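## Task

Take plate E01 from tray place P8 and set it down in the block of thermal cycler TC1, lying flat within the block's locators, its well A1 at the corner marked A1. The tray and both cyclers are loose; each must finish at its starting spot with its starting orientation. TC2 is running and must still be on that same run at the end. Both cycler lids must finish in their starting state. Nothing may rely on the robot to stay in place at the end: release the plate and pull the grippers away.

## Robot and tools

ROBOT. Two 6-joint arms with parallel grippers, named left_arm and right_arm. The names do not refer to image sides. Bases in the scene frame: left_arm at (+0.009, +0.303, 0) m, quat_wxyz (+1.000, 0, 0, -0.008); right_arm at (-0.016, -0.278, 0) m, quat_wxyz (+0.997, 0, 0, +0.076). Joint ranges in rad, base to gripper: waist -2.880..2.880, shoulder 0..3.142, elbow 0..3.019, wrist pitch -1.693..1.571, wrist yaw -1.571..1.571, wrist roll -2.094..2.094. The unused arm may be parked out of the way.

FRAMES. Scene frame: origin on the table top midway between the arms, +z up, +x outward across the table, left_arm on the +y side. Gripper frame: fingers extend along +z and close along y. end_effector_position is the point between the pads, roughly 1 cm short of the fingertips. Printed hand positions can be somewhat wrong, especially at long reach.

ROW LAYOUT. Every moving command uses one row of 14 numbers, each in [-1, 1], covering both arms even if one stays still: dx, dy, dz, rx, ry, rz, opening for left_arm, then the same seven for right_arm. dx..rz are an offset, not a pose: a relative target expressed in that gripper's own axes, measured from its measured pose (not the last commanded one). Scale: 1.0 equals 0.6 m of translation or 180 degrees of rotation; rx, ry, rz form a single rotation vector. Opening is absolute: +1 is fully open (0.094 m), -1 is closed.

TOOLS.
execute_actions(actions): a list of actions run in sequence. Each action is a table of up to 15 rows, one row per control step of 1/30 s; if shorter, its last row repeats to fill 15 steps. All rows of an action are offsets from the gripper pose at that action's start (for the first action of a call, the last pose reported in this scene), not from the preceding row. An empty list just returns state and images.
move(target, speed, blocking): target is one row as above, offsets taken from the pose in the latest result that shows one. Each gripper travels a straight line toward its target; both finish together, in 0.5 to 10 s (cut off at 10 s). speed is top path speed in m/s, 0.002 to 0.5, default 0.25; rotation is capped at twice that in rad/s. Openings are sent when the move starts. Paths ignore obstacles and the other arm; grippers can lag, drift or overshoot speed, mostly near full reach. Faster contact and targets set deeper past contact press harder. blocking=false returns after 0.5 s while motion continues; then check with wait(0) and call wait or stop before sending new rows or moves.
wait(seconds): 0 to 10 s, arms hold their last command; returns early if a running move finishes.
stop(): brakes a running move; it needs distance to stop, more at speed. Fingers are not halted.
zoom_image(camera, region): camera is one of cam_head_left, cam_head_right, cam_left_wrist, cam_right_wrist (each 504x504); region is [x0, y0, x1, y1] in pixels from the top-left, at most 504 by 504.
read_manual(section): returns URDF licence texts only; "licences" is the sole section.
finished_scene(scene): ends scene 1 or 2 irreversibly and reports success; the goal must already hold stably.

RESULTS. The state line gives each gripper's position (m) and quat_wxyz in the scene frame. grip_measured is the measured opening on the command scale; the last Joint positions value is the opening in metres. Hand target lines show what each controller now aims at. Action calls list per-step positions, with HELD marking steps partly blocked. A move adds a move: line with its ending (done, off_target, moving, held, fault), active limits (paced = target clipped; held = a check blocked steps, after which the arm may jump faster) and each gripper's distance to target. pose unreachable means the clearance check altered or blocked that arm's command. FAULT, MOTOR HOT (from 85 °C) and OVER-TEMPERATURE FAULT (100 °C, arm drops) signal stops. Joint torques are noisy and offset, not pure contact loads.

CONTROL NOTES. Per step, the command is clipped to 70 mm and 16 degrees from the measured pose; a large offset may need several actions, and the arm never runs past its last clipped pose. Position wins over orientation when both cannot be met. Arms tend to finish a centimetre or more low and can sag under zero offsets: resend the correcting offset first, then zeros, aiming higher if still low. Very small commands may not move the hand.

GRIPPING. Fingers go where grip_measured matches the commanded value (except near ±1). Command about 0.03 below grip_measured to hold firmly, less for a lighter hold. Pads give roughly 50-62 N, less on parts under about 2 mm thick, with a brief spike at first touch. Readings may be off by about 1 mm per gripper. Holding loads heats motors.

SCENE HINTS. TC1 is the cycler whose lid is open. A plate in a block may stick. On a labelled item, well A1 sits at the labelled short end, in the corner opposite the labelled long side. On a tray place, the A1 mark is at the end far from the bench edge and the name at the near end. Places come in rows of three parallel to the bench edge the tray stands at, the first row nearest that edge; viewed from that edge, numbers rise right to left. A held part may occasionally be tugged briefly.

AVOID. Dropping plates, slamming, hard pushes, knocking anything off the table, shifting the tray or cyclers, disturbing lids or TC2's run, and arms striking or pressing each other.

Each tool is called after "Emit:" by a JSON object that holds its "api" and its "payload", one argument or row to a line.

## Session

Emit:
{"api": "execute_actions", "payload": {
  "actions": []
}}

Scene clock: 0.00 s.
left_arm: end_effector_position=(+0.2928, +0.5810, +0.2402) grip_measured=+1.000 end_effector_quat_wxyz=(+0.171, -0.407, +0.897, -0.034) | right_arm: end_effector_position=(+0.4978, -0.1996, +0.4811) grip_measured=+1.000 end_effector_quat_wxyz=(+0.696, -0.058, +0.714, +0.050)
Joint positions: left_arm=[ 0.88   1.199  1.106 -1.192  0.205 -0.018  0.094] | right_arm=[-0.     1.05   1.036 -0.011 -0.001 -0.01   0.094]
Joint velocities: left_arm=[-0.005  0.005 -0.007 -0.012  0.051  0.007  0.   ] | right_arm=[-0.005 -0.024  0.002 -0.002 -0.037 -0.051  0.   ]
Joint torques (N m, as the arm reports them, + toward a larger angle): no reading
Motor temperatures (°C, as the motors report them): left_arm=[23 22 25 22 22 23] | right_arm=[20 22 22 22 24 22]
Hand target (left_arm): +0.298, +0.587, +0.255; +0.187, -0.404, +0.895, -0.027
Hand target (right_arm): +0.497, -0.200, +0.508; +0.713, -0.057, +0.697, +0.051

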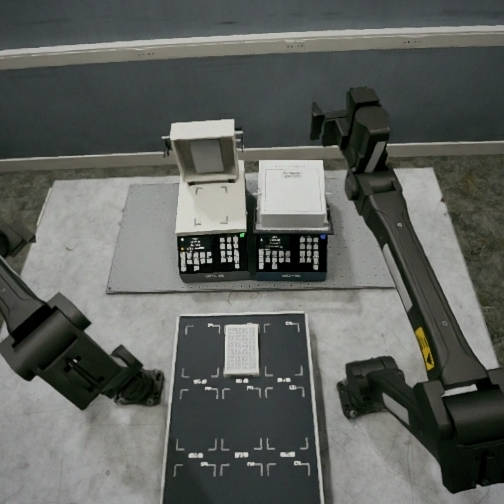

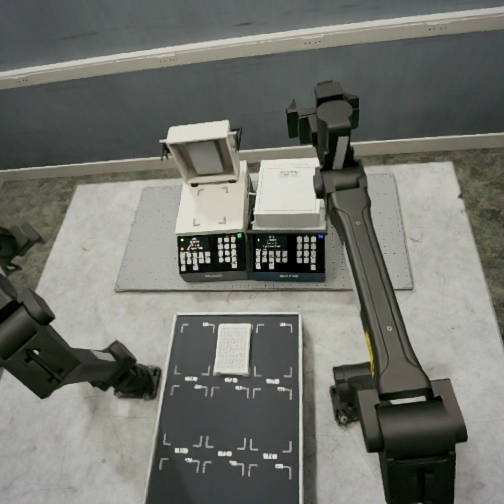

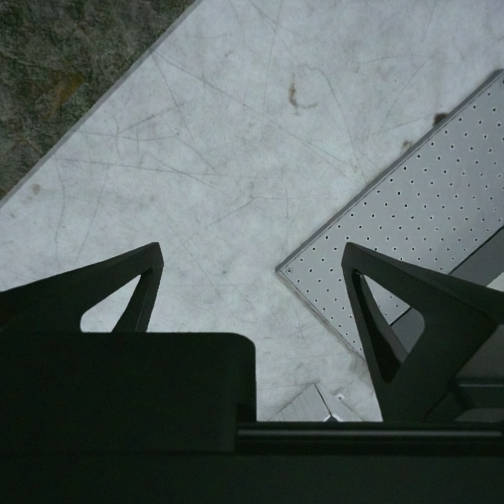

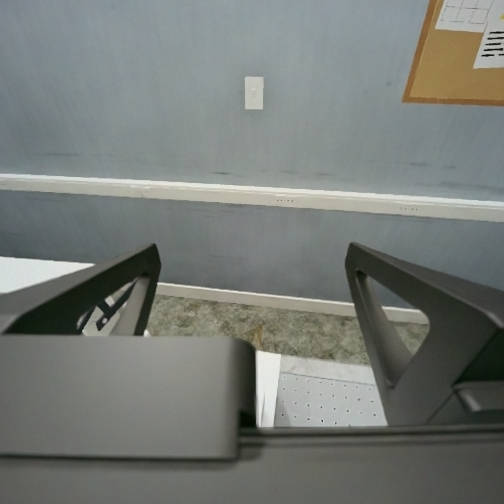

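Emit:
{"api": "zoom_image", "payload": {
  "camera": "cam_head_left",
  "region": [170, 305, 320, 400]
}}

Emit:
{"api": "zoom_image", "payload": {
  "camera": "cam_head_left",
  "region": [150, 110, 340, 290]
}}

Emit:
{"api": "zoom_image", "payload": {
  "camera": "cam_head_right",
  "region": [200, 315, 270, 390]
}}

Region (170, 305, 320, 400) of cam_head_left's 504x504 image, scaled by 3.360, with more detail than that image has; it fills the top 319 rows of this view, and the rest is white.

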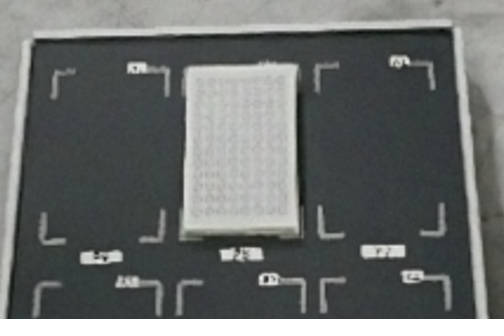

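Region (150, 110, 340, 290) of cam_head_left's 504x504 image, scaled by 2.653, with more detail than that image has; it fills the top 477 rows of this view, and the rest is white.

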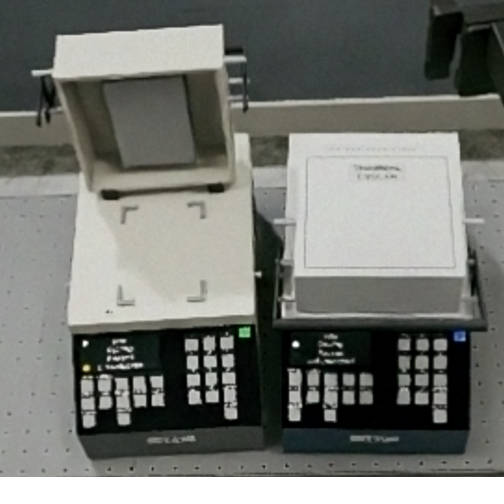

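Region (200, 315, 270, 390) of cam_head_right's 504x504 image, scaled by 6.720, with more detail than that image has; it fills the left 470 columns of this view, and the rest is white.

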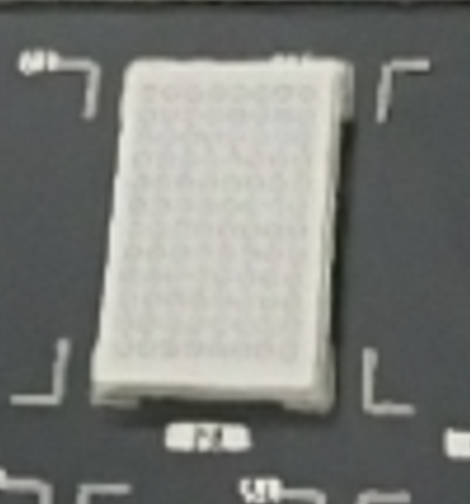

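Emit:
{"api": "move", "payload": {
  "target": [0.618,-0.457,-0.068,0.110,0.088,0.642,1, -0.04,0,0.03,-0.4,0,0,1],
  "speed": 0.4
}}

Scene clock: 5.53 s.
left_arm: end_effector_position=(+0.2403, +0.1323, +0.2062) grip_measured=+1.000 end_effector_quat_wxyz=(+0.043, +0.564, +0.823, -0.049) | right_arm: end_effector_position=(+0.5081, -0.1905, +0.4745) grip_measured=+1.000 end_effector_quat_wxyz=(+0.519, -0.433, +0.559, +0.480)
Joint positions: left_arm=[-0.557  1.036  0.929 -1.381  0.101  0.623  0.094] | right_arm=[-0.315  1.462  1.377 -0.011 -1.568 -0.01   0.094]
Joint velocities: left_arm=[ 0.005 -0.005  0.002  0.022 -0.007 -0.022  0.   ] | right_arm=[ 0.005 -0.015  0.007 -0.002 -0.022 -0.022  0.   ]
Joint torques (N m, as the arm reports them, + toward a larger angle): left_arm=[ 0.08 -3.36 13.48  0.85 -0.1   0.32] | right_arm=[ -1.59 -13.26  15.75   1.32  -0.34  -0.04]
Motor temperatures (°C, as the motors report them): left_arm=[23 22 26 22 22 23] | right_arm=[20 22 24 22 24 22]
Hand target (left_arm): +0.254, +0.123, +0.227; +0.067, +0.572, +0.816, -0.046
Hand target (right_arm): +0.513, -0.197, +0.506; +0.538, -0.451, +0.544, +0.459
Off the commanded pose (left_arm): 0.028 m, 4 deg.
Off the commanded pose (right_arm): 0.032 m, 4 deg.
joint sent to its limit (right arm) — the command would take joint 5 (wrist yaw) past its lower limit, so that joint was sent only as far as its limit.
move: off_target (left_arm, right_arm)

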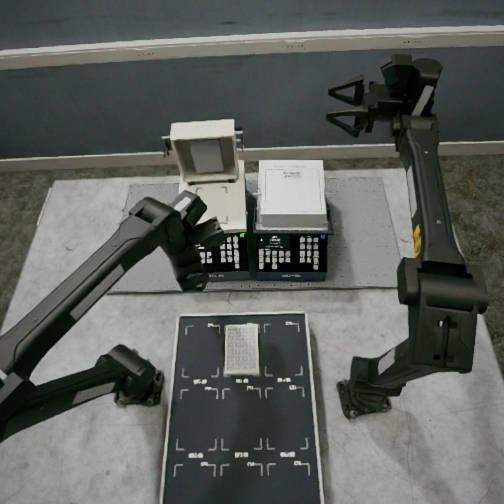

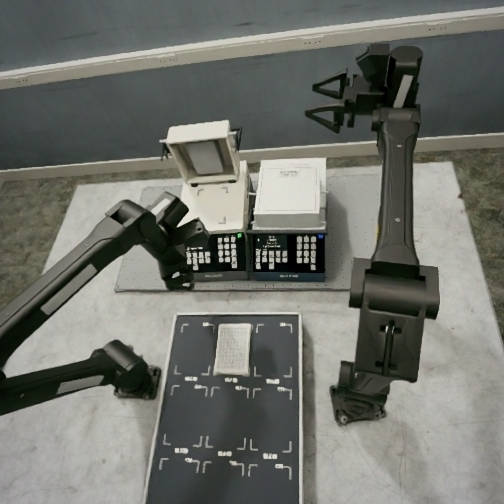

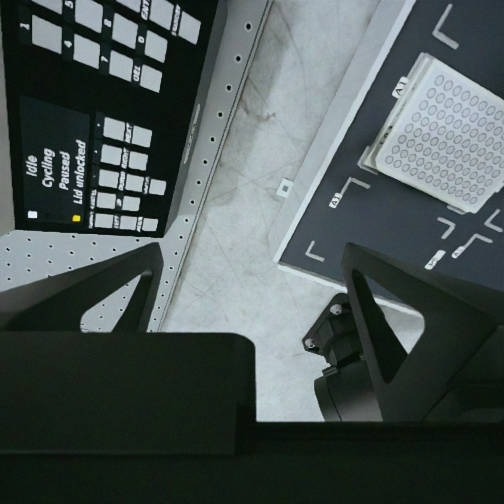

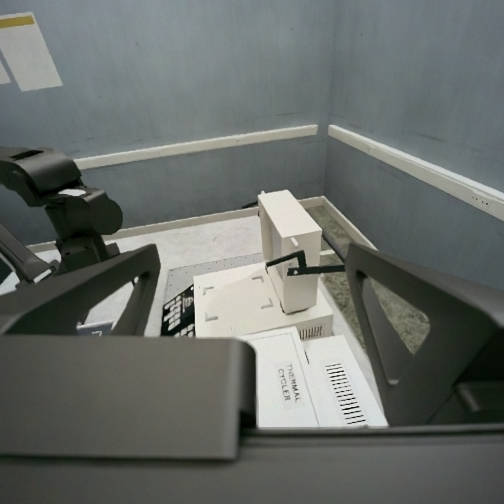

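Emit:
{"api": "zoom_image", "payload": {
  "camera": "cam_left_wrist",
  "region": [340, 40, 504, 230]
}}

Emit:
{"api": "zoom_image", "payload": {
  "camera": "cam_right_wrist",
  "region": [170, 170, 360, 350]
}}

Region (340, 40, 504, 230) of cam_left_wrist's 504x504 image, scaled by 2.653, with more detail than that image has; it fills the left 435 columns of this view, and the rest is white.

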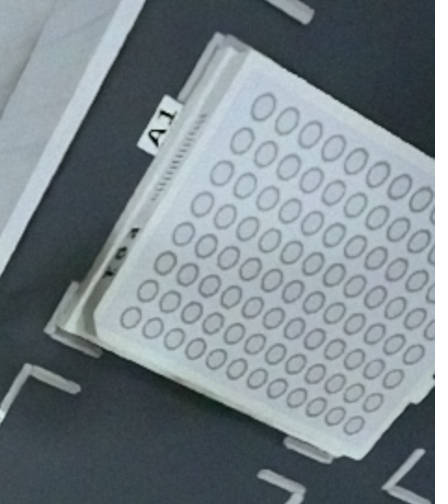

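Region (170, 170, 360, 350) of cam_right_wrist's 504x504 image, scaled by 2.653, with more detail than that image has; it fills the top 477 rows of this view, and the rest is white.

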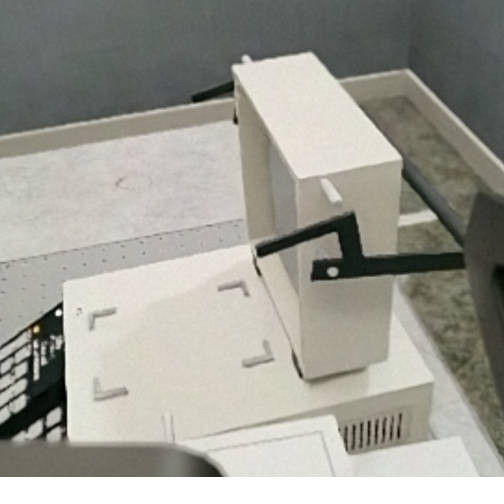

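Emit:
{"api": "move", "payload": {
  "target": [-0.0625,-0.232,0.160,0.0856,0,0.6108,1, 0,0,0,0,0,0,1],
  "speed": 0.4
}}

Scene clock: 9.73 s.
left_arm: end_effector_position=(+0.1284, +0.0367, +0.1231) grip_measured=+1.000 end_effector_quat_wxyz=(+0.000, +0.996, +0.013, -0.087) | right_arm: end_effector_position=(+0.5081, -0.1905, +0.4745) grip_measured=+1.000 end_effector_quat_wxyz=(+0.519, -0.433, +0.559, +0.480)
Joint positions: left_arm=[-1.04   1.226  0.84  -1.269  0.153  2.066  0.094] | right_arm=[-0.315  1.462  1.377 -0.011 -1.568 -0.01   0.094]
Joint velocities: left_arm=[-0.024 -0.015 -0.027  0.012 -0.051  0.007  0.   ] | right_arm=[-0.015 -0.005  0.012 -0.012 -0.022 -0.007  0.   ]
Joint torques (N m, as the arm reports them, + toward a larger angle): left_arm=[-0.28 -4.92  7.74  0.86 -0.05  0.28] | right_arm=[ -1.17 -14.25   9.73   0.72  -0.15  -0.1 ]
Motor temperatures (°C, as the motors report them): left_arm=[23 22 27 22 22 23] | right_arm=[20 22 25 22 24 22]
Hand target (left_arm): +0.129, +0.034, +0.120; -0.002, +0.996, +0.001, -0.086
Hand target (right_arm): +0.508, -0.190, +0.474; +0.519, -0.433, +0.559, +0.480
Off the commanded pose (left_arm): 0.004 m, 1 deg.
Off the commanded pose (right_arm): 0.000 m, 0 deg.
move: done

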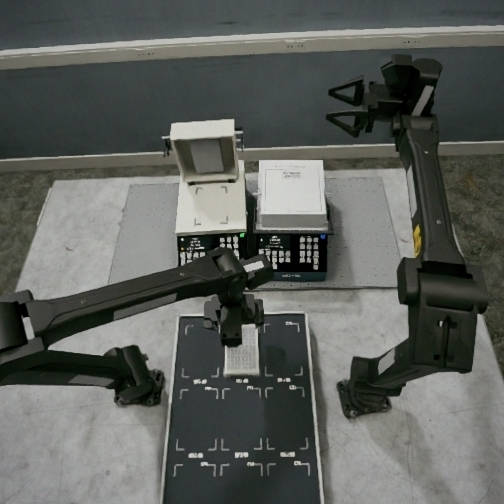

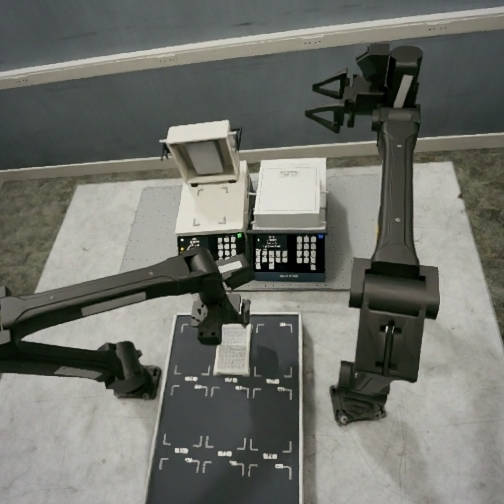

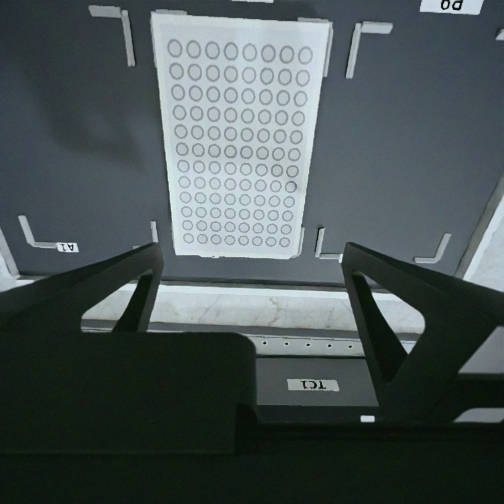

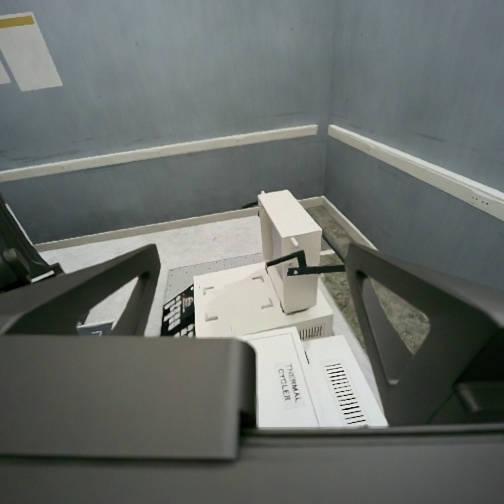

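Emit:
{"api": "move", "payload": {
  "target": [-0.018,0.02,0.037,0.0026,-0.006,0.016,1, 0,0,0,0,0,0,1],
  "speed": 0.05
}}

Scene clock: 11.53 s.
left_arm: end_effector_position=(+0.1169, +0.0268, +0.1074) grip_measured=+1.000 end_effector_quat_wxyz=(+0.000, +0.996, -0.010, -0.093) | right_arm: end_effector_position=(+0.5081, -0.1905, +0.4745) grip_measured=+1.000 end_effector_quat_wxyz=(+0.519, -0.433, +0.559, +0.480)
Joint positions: left_arm=[-1.083  1.26   0.822 -1.22   0.166  2.069  0.094] | right_arm=[-0.315  1.462  1.377 -0.011 -1.568 -0.01   0.094]
Joint velocities: left_arm=[-0.005 -0.005  0.007  0.007  0.081 -0.007  0.   ] | right_arm=[-0.005  0.005 -0.007 -0.007 -0.007 -0.007  0.   ]
Joint torques (N m, as the arm reports them, + toward a larger angle): left_arm=[-0.5  -5.31  7.3   0.94  0.32  0.12] | right_arm=[ -0.89 -14.35   9.46   0.66  -0.14  -0.11]
Motor temperatures (°C, as the motors report them): left_arm=[23 22 27 22 22 23] | right_arm=[20 22 25 22 24 22]
Hand target (left_arm): +0.115, +0.024, +0.103; -0.002, +0.995, -0.013, -0.097
Hand target (right_arm): +0.508, -0.190, +0.474; +0.519, -0.433, +0.559, +0.480
Off the commanded pose (left_arm): 0.006 m, 1 deg.
Off the commanded pose (right_arm): 0.000 m, 0 deg.
move: done

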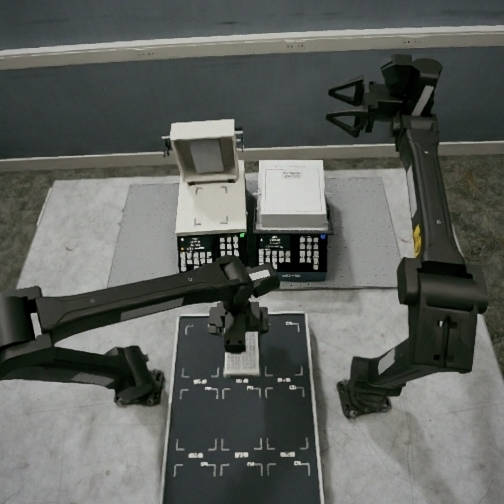

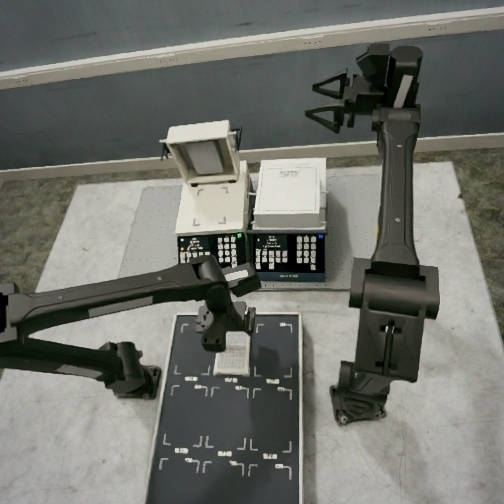

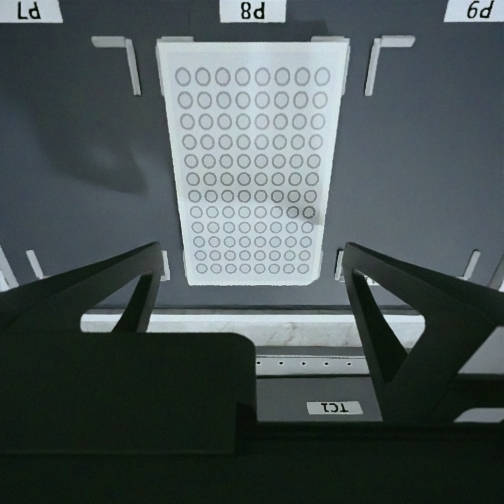

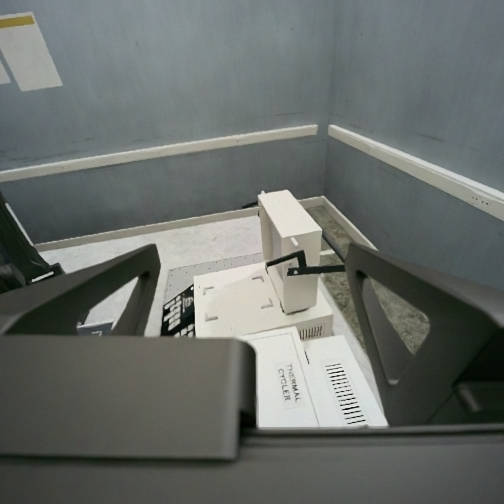

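Emit:
{"api": "move", "payload": {
  "target": [0.008,0.003,0.043,0,0,0,1, 0,0,0,0,0,0,1],
  "speed": 0.04
}}

Scene clock: 12.97 s.
left_arm: end_effector_position=(+0.1173, +0.0261, +0.0857) grip_measured=+1.000 end_effector_quat_wxyz=(+0.003, +0.996, -0.010, -0.092) | right_arm: end_effector_position=(+0.5081, -0.1905, +0.4745) grip_measured=+1.000 end_effector_quat_wxyz=(+0.519, -0.433, +0.559, +0.480)
Joint positions: left_arm=[-1.083  1.288  0.783 -1.146  0.166  2.069  0.094] | right_arm=[-0.315  1.462  1.377 -0.011 -1.568 -0.01   0.094]
Joint velocities: left_arm=[-0.005  0.005 -0.002 -0.007 -0.051 -0.051  0.   ] | right_arm=[-0.005 -0.015 -0.012  0.017 -0.007 -0.022  0.   ]
Joint torques (N m, as the arm reports them, + toward a larger angle): left_arm=[ 0.1  -5.27  7.16  0.91  0.14  0.11] | right_arm=[ -0.77 -14.25   9.49   1.05  -0.2   -0.12]
Motor temperatures (°C, as the motors report them): left_arm=[23 22 27 22 23 23] | right_arm=[20 22 25 22 24 22]
Hand target (left_arm): +0.117, +0.025, +0.081; +0.000, +0.996, -0.010, -0.093
Hand target (right_arm): +0.508, -0.190, +0.474; +0.519, -0.433, +0.559, +0.480
Off the commanded pose (left_arm): 0.005 m, 0 deg.
Off the commanded pose (right_arm): 0.000 m, 0 deg.
move: done

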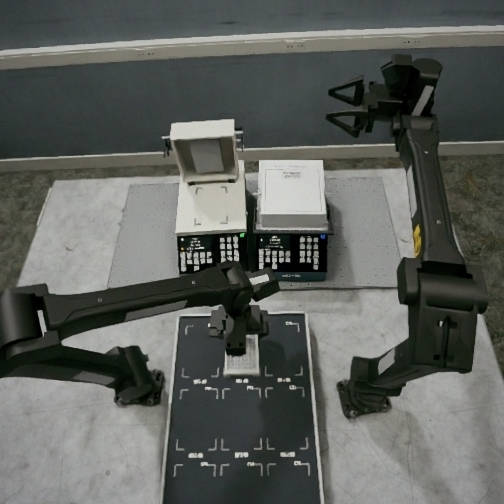

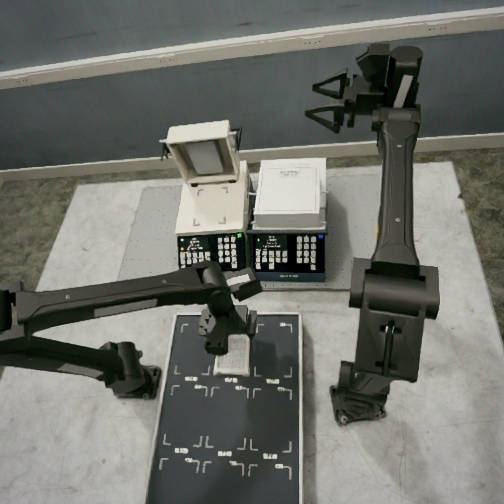

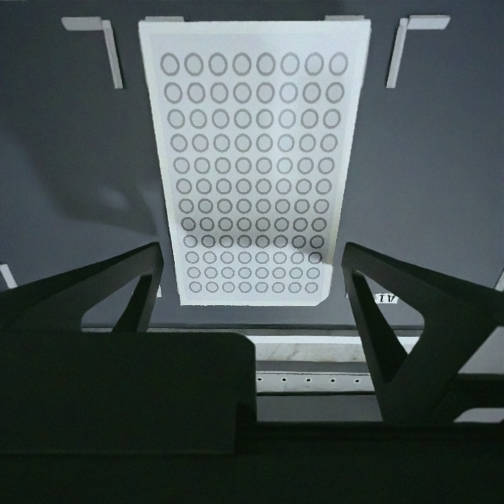

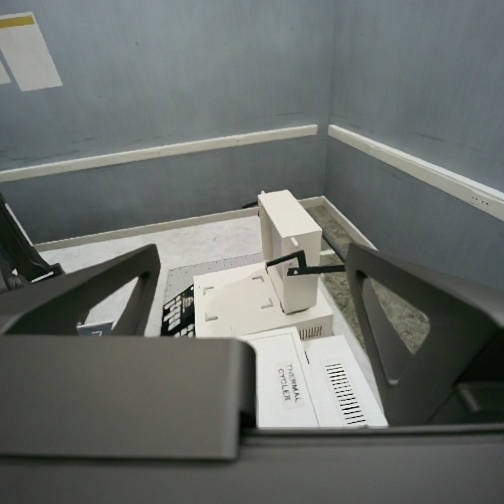

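Emit:
{"api": "move", "payload": {
  "target": [0.004,-0.002,0.021,0,0,0,1, 0,0,0,0,0,0,1],
  "speed": 0.02
}}

Scene clock: 14.10 s.
left_arm: end_effector_position=(+0.1166, +0.0274, +0.0785) grip_measured=+1.000 end_effector_quat_wxyz=(+0.007, +0.996, -0.010, -0.090) | right_arm: end_effector_position=(+0.5081, -0.1905, +0.4745) grip_measured=+1.000 end_effector_quat_wxyz=(+0.519, -0.433, +0.559, +0.480)
Joint positions: left_arm=[-1.083  1.289  0.762 -1.116  0.166  2.069  0.094] | right_arm=[-0.315  1.462  1.377 -0.011 -1.568 -0.01   0.094]
Joint velocities: left_arm=[-0.015 -0.005 -0.002  0.017  0.007  0.066  0.   ] | right_arm=[-0.015 -0.015  0.002  0.002 -0.037  0.007  0.   ]
Joint torques (N m, as the arm reports them, + toward a larger angle): left_arm=[ 0.47 -4.89  6.98  0.86  0.14  0.15] | right_arm=[ -0.99 -14.3    9.47   0.88  -0.2   -0.09]
Motor temperatures (°C, as the motors report them): left_arm=[23 22 27 22 23 23] | right_arm=[20 22 25 22 24 22]
Hand target (left_arm): +0.117, +0.027, +0.073; +0.003, +0.996, -0.010, -0.092
Hand target (right_arm): +0.508, -0.190, +0.474; +0.519, -0.433, +0.559, +0.480
Off the commanded pose (left_arm): 0.006 m, 1 deg.
Off the commanded pose (right_arm): 0.000 m, 0 deg.
move: done

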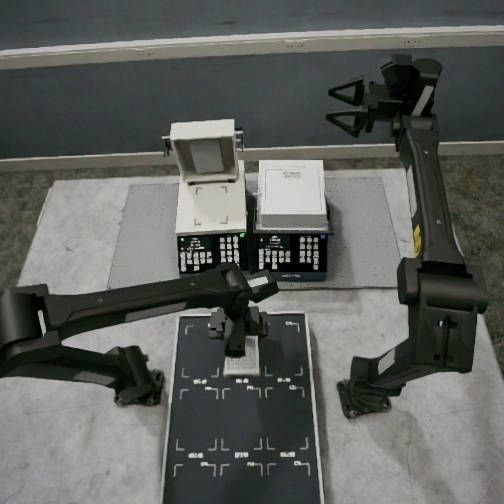

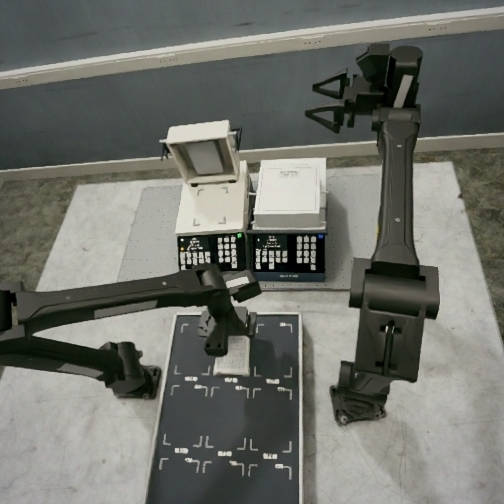

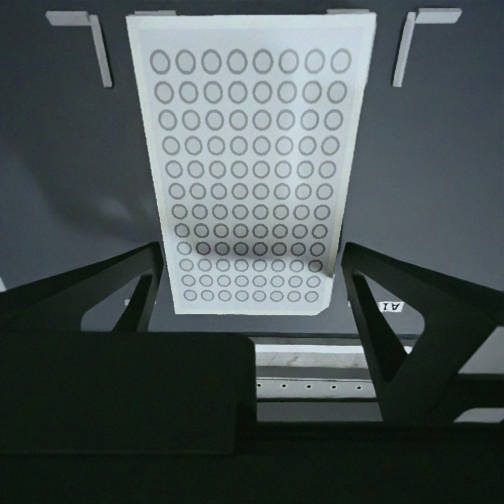

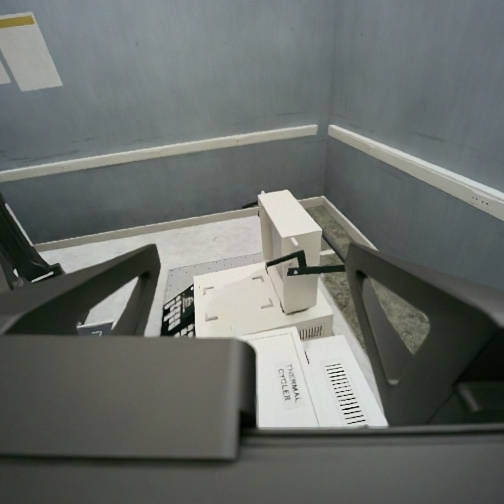

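Centered. Closing the gripper.

Emit:
{"api": "execute_actions", "payload": {
  "actions": [
    [[0,0,0,0,0,0,0.96,0,0,0,0,0,0,1],[0,0,0,0,0,0,0.92,0,0,0,0,0,0,1],[0,0,0,0,0,0,0.89,0,0,0,0,0,0,1],[0,0,0,0,0,0,0.87,0,0,0,0,0,0,1],[0,0,0,0,0,0,0.85,0,0,0,0,0,0,1],[0,0,0,0,0,0,0.84,0,0,0,0,0,0,1],[0,0,0,0,0,0,0.83,0,0,0,0,0,0,1],[0,0,0,0,0,0,0.82,0,0,0,0,0,0,1],[0,0,0,0,0,0,0.81,0,0,0,0,0,0,1],[0,0,0,0,0,0,0.80,0,0,0,0,0,0,1],[0,0,0,0,0,0,0.79,0,0,0,0,0,0,1],[0,0,0,0,0,0,0.78,0,0,0,0,0,0,1],[0,0,0,0,0,0,0.77,0,0,0,0,0,0,1],[0,0,0,0,0,0,0.765,0,0,0,0,0,0,1],[0,0,0,0,0,0,0.76,0,0,0,0,0,0,1]],
    [[0,0,0,0,0,0,0.755,0,0,0,0,0,0,1],[0,0,0,0,0,0,0.75,0,0,0,0,0,0,1],[0,0,0,0,0,0,0.745,0,0,0,0,0,0,1],[0,0,0,0,0,0,0.74,0,0,0,0,0,0,1],[0,0,0,0,0,0,0.735,0,0,0,0,0,0,1],[0,0,0,0,0,0,0.73,0,0,0,0,0,0,1],[0,0,0,0,0,0,0.725,0,0,0,0,0,0,1],[0,0,0,0,0,0,0.72,0,0,0,0,0,0,1],[0,0,0,0,0,0,0.715,0,0,0,0,0,0,1],[0,0,0,0,0,0,0.71,0,0,0,0,0,0,1]]
  ]
}}

Scene clock: 15.73 s.
left_arm: end_effector_position=(+0.1166, +0.0274, +0.0784) grip_measured=+0.725 end_effector_quat_wxyz=(+0.007, +0.996, -0.010, -0.090) | right_arm: end_effector_position=(+0.5081, -0.1905, +0.4745) grip_measured=+1.000 end_effector_quat_wxyz=(+0.519, -0.433, +0.559, +0.480)
Joint positions: left_arm=[-1.083  1.289  0.762 -1.115  0.166  2.069  0.081] | right_arm=[-0.315  1.462  1.377 -0.011 -1.568 -0.01   0.094]
Joint velocities: left_arm=[ 0.005  0.005 -0.007 -0.012  0.081 -0.095 -0.   ] | right_arm=[-0.005 -0.005 -0.007 -0.017 -0.022 -0.007  0.   ]
Joint torques (N m, as the arm reports them, + toward a larger angle): left_arm=[ 0.33 -6.75  7.18  0.56  0.13  0.12] | right_arm=[ -1.26 -14.86   9.7    1.06  -0.09  -0.04]
Motor temperatures (°C, as the motors report them): left_arm=[23 22 27 22 23 23] | right_arm=[20 22 25 22 24 22]
Hand target (left_arm): +0.117, +0.027, +0.078; +0.007, +0.996, -0.010, -0.090
Hand target (right_arm): +0.508, -0.190, +0.474; +0.519, -0.433, +0.559, +0.480
Off the commanded pose (left_arm): 0.000 m, 0 deg.
Off the commanded pose (right_arm): 0.000 m, 0 deg.
Step readings (end_effector_position; steps 1 to 15: 1st action; 16 to 30: 2nd action):
0: left_arm (+0.1166, +0.0274, +0.0784) | right_arm (+0.5081, -0.1905, +0.4745)
1: left_arm (+0.1166, +0.0274, +0.0784) | right_arm (+0.5081, -0.1905, +0.4745)
2: left_arm (+0.1166, +0.0274, +0.0784) | right_arm (+0.5081, -0.1905, +0.4745)
4: left_arm (+0.1166, +0.0274, +0.0784) | right_arm (+0.5081, -0.1905, +0.4745)
8: left_arm (+0.1166, +0.0274, +0.0784) | right_arm (+0.5081, -0.1905, +0.4745)
15: left_arm (+0.1166, +0.0274, +0.0784) | right_arm (+0.5081, -0.1905, +0.4745)
16: left_arm (+0.1166, +0.0274, +0.0784) | right_arm (+0.5081, -0.1905, +0.4745)
17: left_arm (+0.1166, +0.0274, +0.0784) | right_arm (+0.5081, -0.1905, +0.4745)
19: left_arm (+0.1166, +0.0274, +0.0784) | right_arm (+0.5081, -0.1905, +0.4745)
23: left_arm (+0.1166, +0.0274, +0.0784) | right_arm (+0.5081, -0.1905, +0.4745)
30: end_effector_position above

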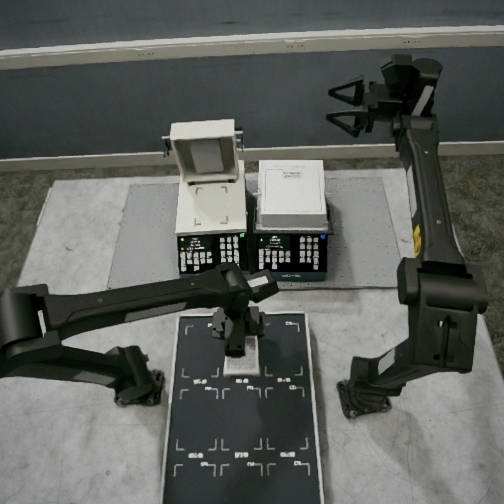

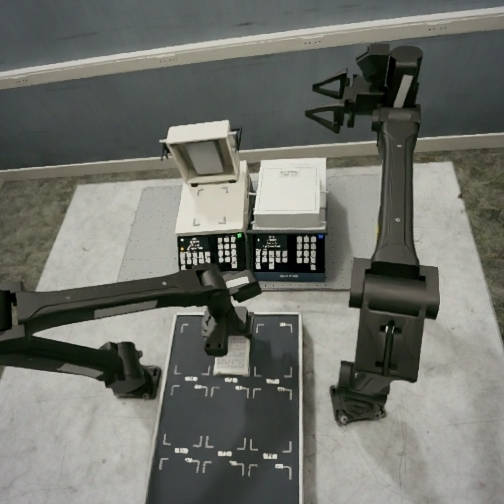

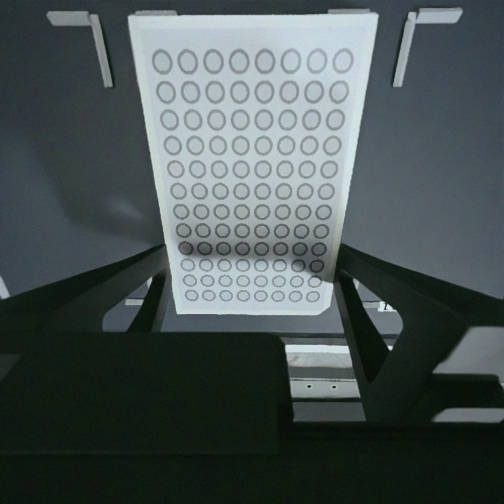

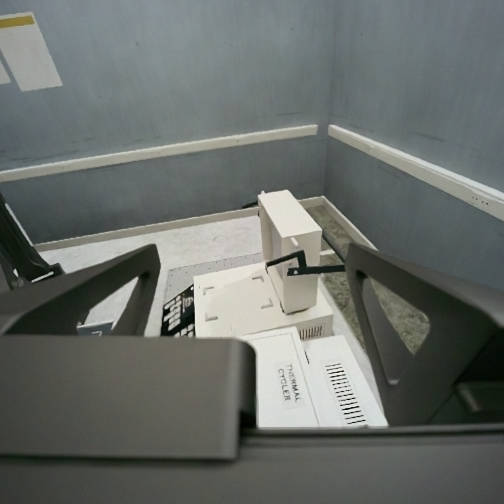

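Emit:
{"api": "execute_actions", "payload": {
  "actions": [
    [[0,0,0,0,0,0,0.70,0,0,0,0,0,0,1],[0,0,0,0,0,0,0.69,0,0,0,0,0,0,1],[0,0,0,0,0,0,0.68,0,0,0,0,0,0,1],[0.0017,0.0045,-0.004,-0.0019,0.001,0.0004,0.68,0,0,0,0,0,0,1],[0.0033,0.009,-0.008,-0.0039,0.0021,0.0007,0.68,0,0,0,0,0,0,1],[0.005,0.0134,-0.012,-0.0058,0.0032,0.0011,0.68,0,0,0,0,0,0,1],[0.0067,0.0178,-0.016,-0.0077,0.0042,0.0015,0.68,0,0,0,0,0,0,1],[0.0084,0.0223,-0.02,-0.0097,0.0053,0.0019,0.68,0,0,0,0,0,0,1],[0.010,0.0267,-0.024,-0.0116,0.0063,0.0022,0.68,0,0,0,0,0,0,1],[0.0117,0.031,-0.028,-0.0135,0.0074,0.0026,0.68,0,0,0,0,0,0,1],[0.0134,0.0356,-0.032,-0.0154,0.0084,0.003,0.68,0,0,0,0,0,0,1],[0.015,0.040,-0.036,-0.0174,0.0095,0.0033,0.68,0,0,0,0,0,0,1],[0.0167,0.0445,-0.0395,-0.0193,0.0105,0.0037,0.68,0,0,0,0,0,0,1]],
    [[0.016,0.0445,-0.0433,-0.0193,0.0105,0.0037,0.68,0,0,0,0,0,0,1],[0.0153,0.0445,-0.0471,-0.0193,0.0105,0.0037,0.68,0,0,0,0,0,0,1],[0.0146,0.0445,-0.051,-0.0193,0.0105,0.0037,0.68,0,0,0,0,0,0,1],[0.0139,0.0445,-0.0548,-0.0193,0.0105,0.0037,0.68,0,0,0,0,0,0,1],[0.0132,0.0445,-0.0586,-0.0193,0.0105,0.0037,0.68,0,0,0,0,0,0,1],[0.0125,0.0445,-0.0624,-0.0193,0.0105,0.0037,0.68,0,0,0,0,0,0,1],[0.0118,0.0445,-0.0663,-0.0193,0.0105,0.0037,0.68,0,0,0,0,0,0,1],[0.0111,0.0445,-0.0701,-0.0193,0.0105,0.0037,0.68,0,0,0,0,0,0,1],[0.0104,0.0445,-0.0739,-0.0193,0.0105,0.0037,0.68,0,0,0,0,0,0,1],[0.0097,0.0445,-0.0777,-0.0193,0.0105,0.0037,0.68,0,0,0,0,0,0,1],[0.009,0.0445,-0.0816,-0.0193,0.0105,0.0037,0.68,0,0,0,0,0,0,1],[0.0083,0.0445,-0.0854,-0.0193,0.0105,0.0037,0.68,0,0,0,0,0,0,1],[0.0076,0.0445,-0.0892,-0.0193,0.0105,0.0037,0.68,0,0,0,0,0,0,1],[0.0069,0.0445,-0.093,-0.0193,0.0105,0.0037,0.68,0,0,0,0,0,0,1],[0.0063,0.0445,-0.0969,-0.0193,0.0105,0.0037,0.68,0,0,0,0,0,0,1]]
  ]
}}

Scene clock: 18.00 s.
left_arm: end_effector_position=(+0.1216, +0.0176, +0.1066) grip_measured=+0.713 end_effector_quat_wxyz=(+0.010, +0.996, -0.011, -0.088) | right_arm: end_effector_position=(+0.5081, -0.1905, +0.4745) grip_measured=+1.000 end_effector_quat_wxyz=(+0.519, -0.433, +0.559, +0.480)
Joint positions: left_arm=[-1.083  1.273  0.833 -1.194  0.166  2.069  0.08 ] | right_arm=[-0.315  1.462  1.377 -0.011 -1.568 -0.01   0.094]
Joint velocities: left_arm=[-0.015 -0.103  0.11  -0.208 -0.022  0.051  0.   ] | right_arm=[-0.005 -0.015  0.002 -0.012  0.051  0.037  0.   ]
Joint torques (N m, as the arm reports them, + toward a larger angle): left_arm=[ 0.54 -8.96 12.25  0.31  0.09  0.13] | right_arm=[ -0.68 -14.24   9.64   0.63  -0.11  -0.11]
Motor temperatures (°C, as the motors report them): left_arm=[23 22 27 22 23 23] | right_arm=[20 22 25 22 24 22]
Hand target (left_arm): +0.131, +0.001, +0.138; +0.042, +0.997, -0.014, -0.071
Hand target (right_arm): +0.508, -0.190, +0.474; +0.519, -0.433, +0.559, +0.480
Off the commanded pose (left_arm): 0.038 m, 4 deg.
Off the commanded pose (right_arm): 0.000 m, 0 deg.
Step readings (end_effector_position; steps 1 to 15: 1st action; 16 to 30: 2nd action):
0: left_arm (+0.1166, +0.0274, +0.0784) | right_arm (+0.5081, -0.1905, +0.4745)
1: left_arm (+0.1166, +0.0274, +0.0784) | right_arm (+0.5081, -0.1905, +0.4745)
2: left_arm (+0.1166, +0.0274, +0.0784) | right_arm (+0.5081, -0.1905, +0.4745)
4: left_arm (+0.1166, +0.0274, +0.0784) | right_arm (+0.5081, -0.1905, +0.4745)
8: left_arm (+0.1166, +0.0274, +0.0784) | right_arm (+0.5081, -0.1905, +0.4745)
15: left_arm (+0.1183, +0.0241, +0.0811) | right_arm (+0.5081, -0.1905, +0.4745)
16: left_arm (+0.1190, +0.0228, +0.0822) | right_arm (+0.5081, -0.1905, +0.4745)
17: left_arm (+0.1197, +0.0213, +0.0835) | right_arm (+0.5081, -0.1905, +0.4745)
19: left_arm (+0.1211, +0.0187, +0.0870) | right_arm (+0.5081, -0.1905, +0.4745)
23: left_arm (+0.1224, +0.0160, +0.0940) | right_arm (+0.5081, -0.1905, +0.4745)
30: end_effector_position above

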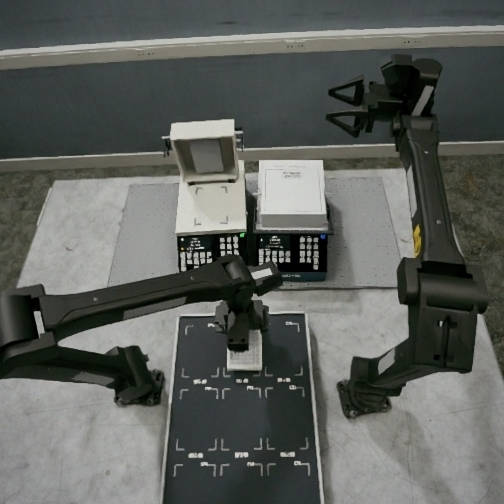

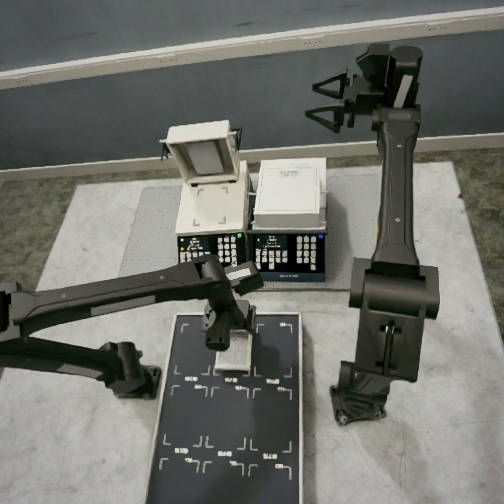

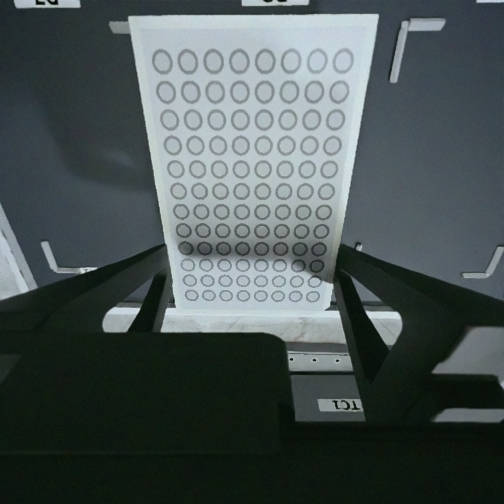

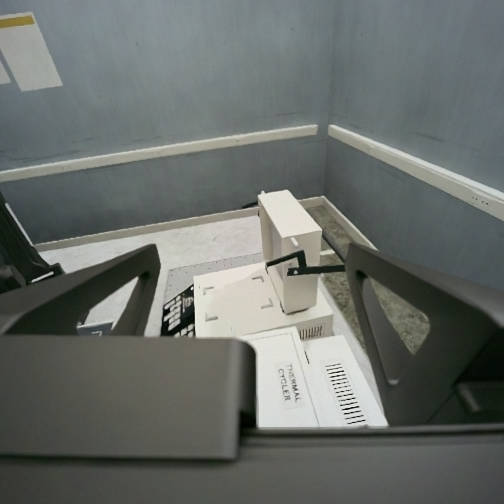

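Emit:
{"api": "move", "payload": {
  "target": [0.081,-0.097,-0.296,-0.097,0.012,-0.547,0.67, 0,0,0,0,0,0,1],
  "speed": 0.3
}}

Scene clock: 22.00 s.
left_arm: end_effector_position=(+0.1891, +0.0863, +0.2420) grip_measured=+0.713 end_effector_quat_wxyz=(+0.039, +0.658, +0.750, -0.048) | right_arm: end_effector_position=(+0.5081, -0.1905, +0.4745) grip_measured=+1.000 end_effector_quat_wxyz=(+0.519, -0.433, +0.559, +0.480)
Joint positions: left_arm=[-0.805  1.011  1.007 -1.479  0.087  0.615  0.08 ] | right_arm=[-0.315  1.462  1.377 -0.011 -1.568 -0.01   0.094]
Joint velocities: left_arm=[-0.005  0.015  0.007  0.007  0.051  0.022  0.001] | right_arm=[ 0.005 -0.005 -0.017  0.012 -0.066 -0.081  0.   ]
Joint torques (N m, as the arm reports them, + toward a larger angle): left_arm=[ 0.63 -5.48 13.59  0.6  -0.14 -0.01] | right_arm=[ -0.56 -14.4    9.78   0.8   -0.16  -0.12]
Motor temperatures (°C, as the motors report them): left_arm=[23 22 28 22 23 23] | right_arm=[20 22 25 22 24 22]
Hand target (left_arm): +0.197, +0.081, +0.271; +0.074, +0.649, +0.756, -0.050
Hand target (right_arm): +0.508, -0.190, +0.474; +0.519, -0.433, +0.559, +0.480
Off the commanded pose (left_arm): 0.033 m, 4 deg.
Off the commanded pose (right_arm): 0.000 m, 0 deg.
move: off_target (left_arm)

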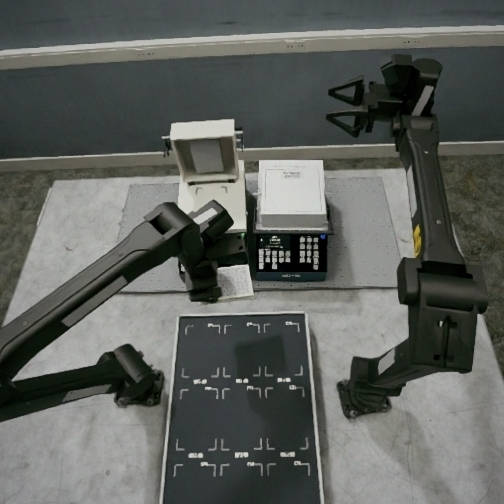

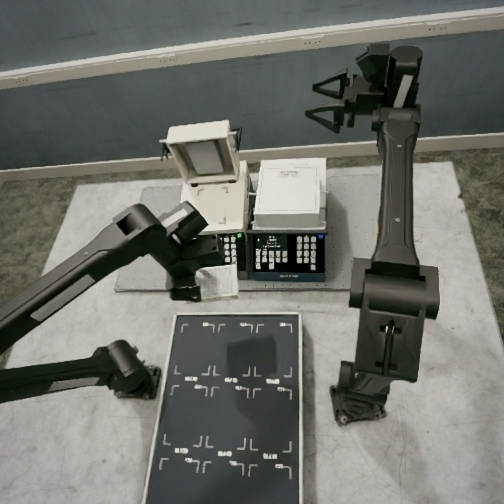

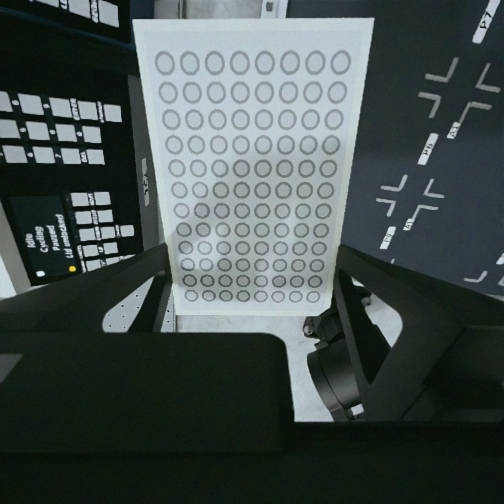

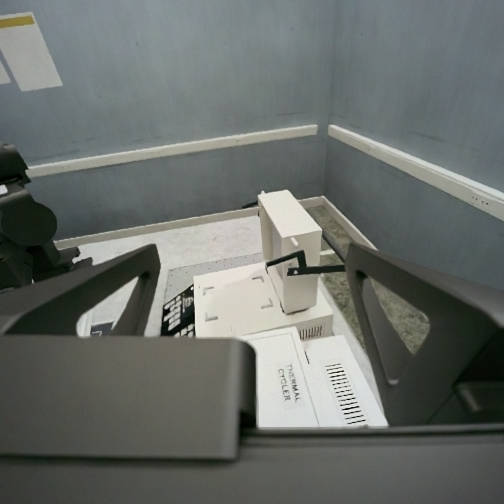

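Emit:
{"api": "move", "payload": {
  "target": [0,0.353,-0.041,-0.0887,-0.0288,-0.4511,0.65, 0,0,0,0,0,0,1],
  "speed": 0.25
}}

Scene clock: 26.53 s.
left_arm: end_effector_position=(+0.3778, +0.1259, +0.2431) grip_measured=+0.713 end_effector_quat_wxyz=(+0.087, +0.014, +0.996, +0.017) | right_arm: end_effector_position=(+0.5081, -0.1905, +0.4745) grip_measured=+1.000 end_effector_quat_wxyz=(+0.519, -0.433, +0.559, +0.480)
Joint positions: left_arm=[-0.476  1.322  1.247 -1.357 -0.11  -0.457  0.08 ] | right_arm=[-0.315  1.462  1.377 -0.011 -1.568 -0.01   0.094]
Joint velocities: left_arm=[-0.005  0.005  0.002  0.017 -0.007  0.007  0.001] | right_arm=[ 0.005  0.005 -0.012 -0.017 -0.007 -0.022  0.   ]
Joint torques (N m, as the arm reports them, + toward a larger angle): left_arm=[ 0.89 -8.02 13.93  1.31 -0.36 -0.03] | right_arm=[ -0.24 -14.06   9.69   1.23  -0.14  -0.06]
Motor temperatures (°C, as the motors report them): left_arm=[23 22 29 22 23 23] | right_arm=[20 22 25 22 24 22]
Hand target (left_arm): +0.397, +0.120, +0.264; +0.112, -0.000, +0.994, +0.006
Hand target (right_arm): +0.508, -0.190, +0.474; +0.519, -0.433, +0.559, +0.480
Off the commanded pose (left_arm): 0.030 m, 4 deg.
Off the commanded pose (right_arm): 0.000 m, 0 deg.
move: off_target (left_arm)

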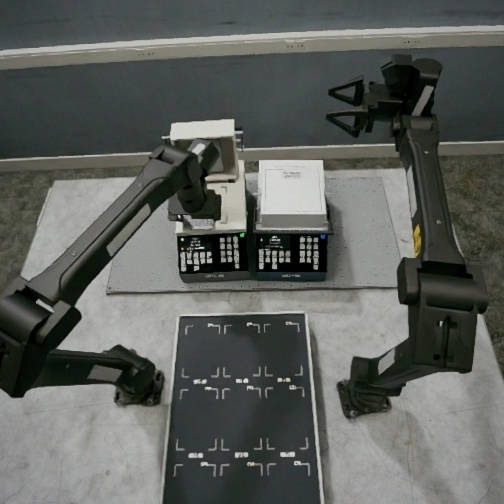

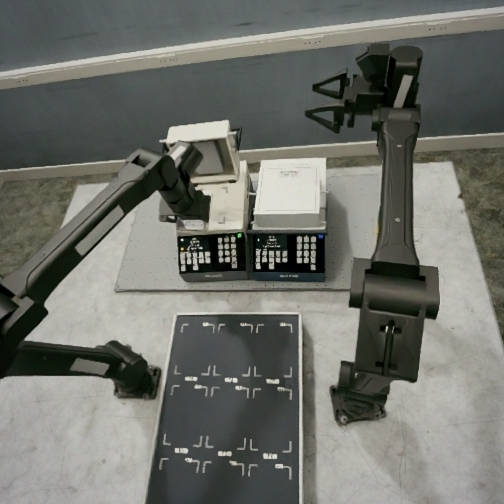

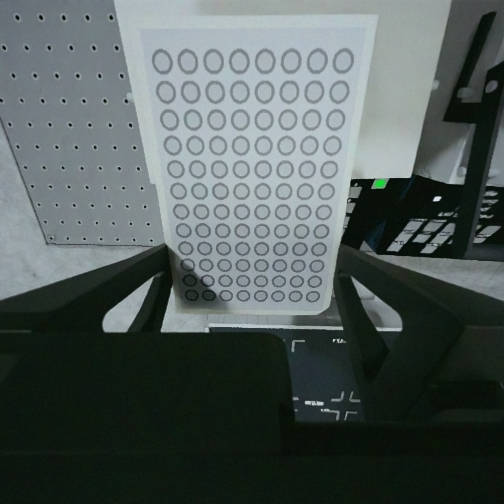

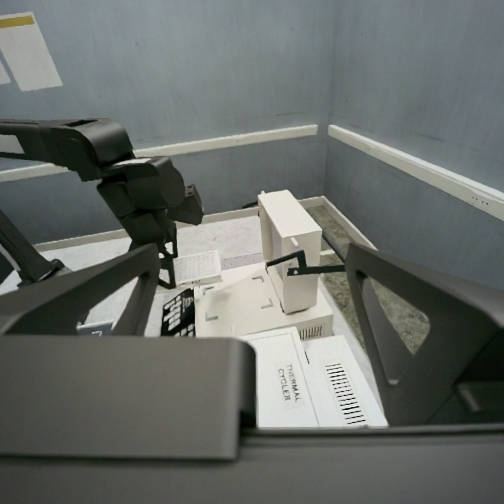

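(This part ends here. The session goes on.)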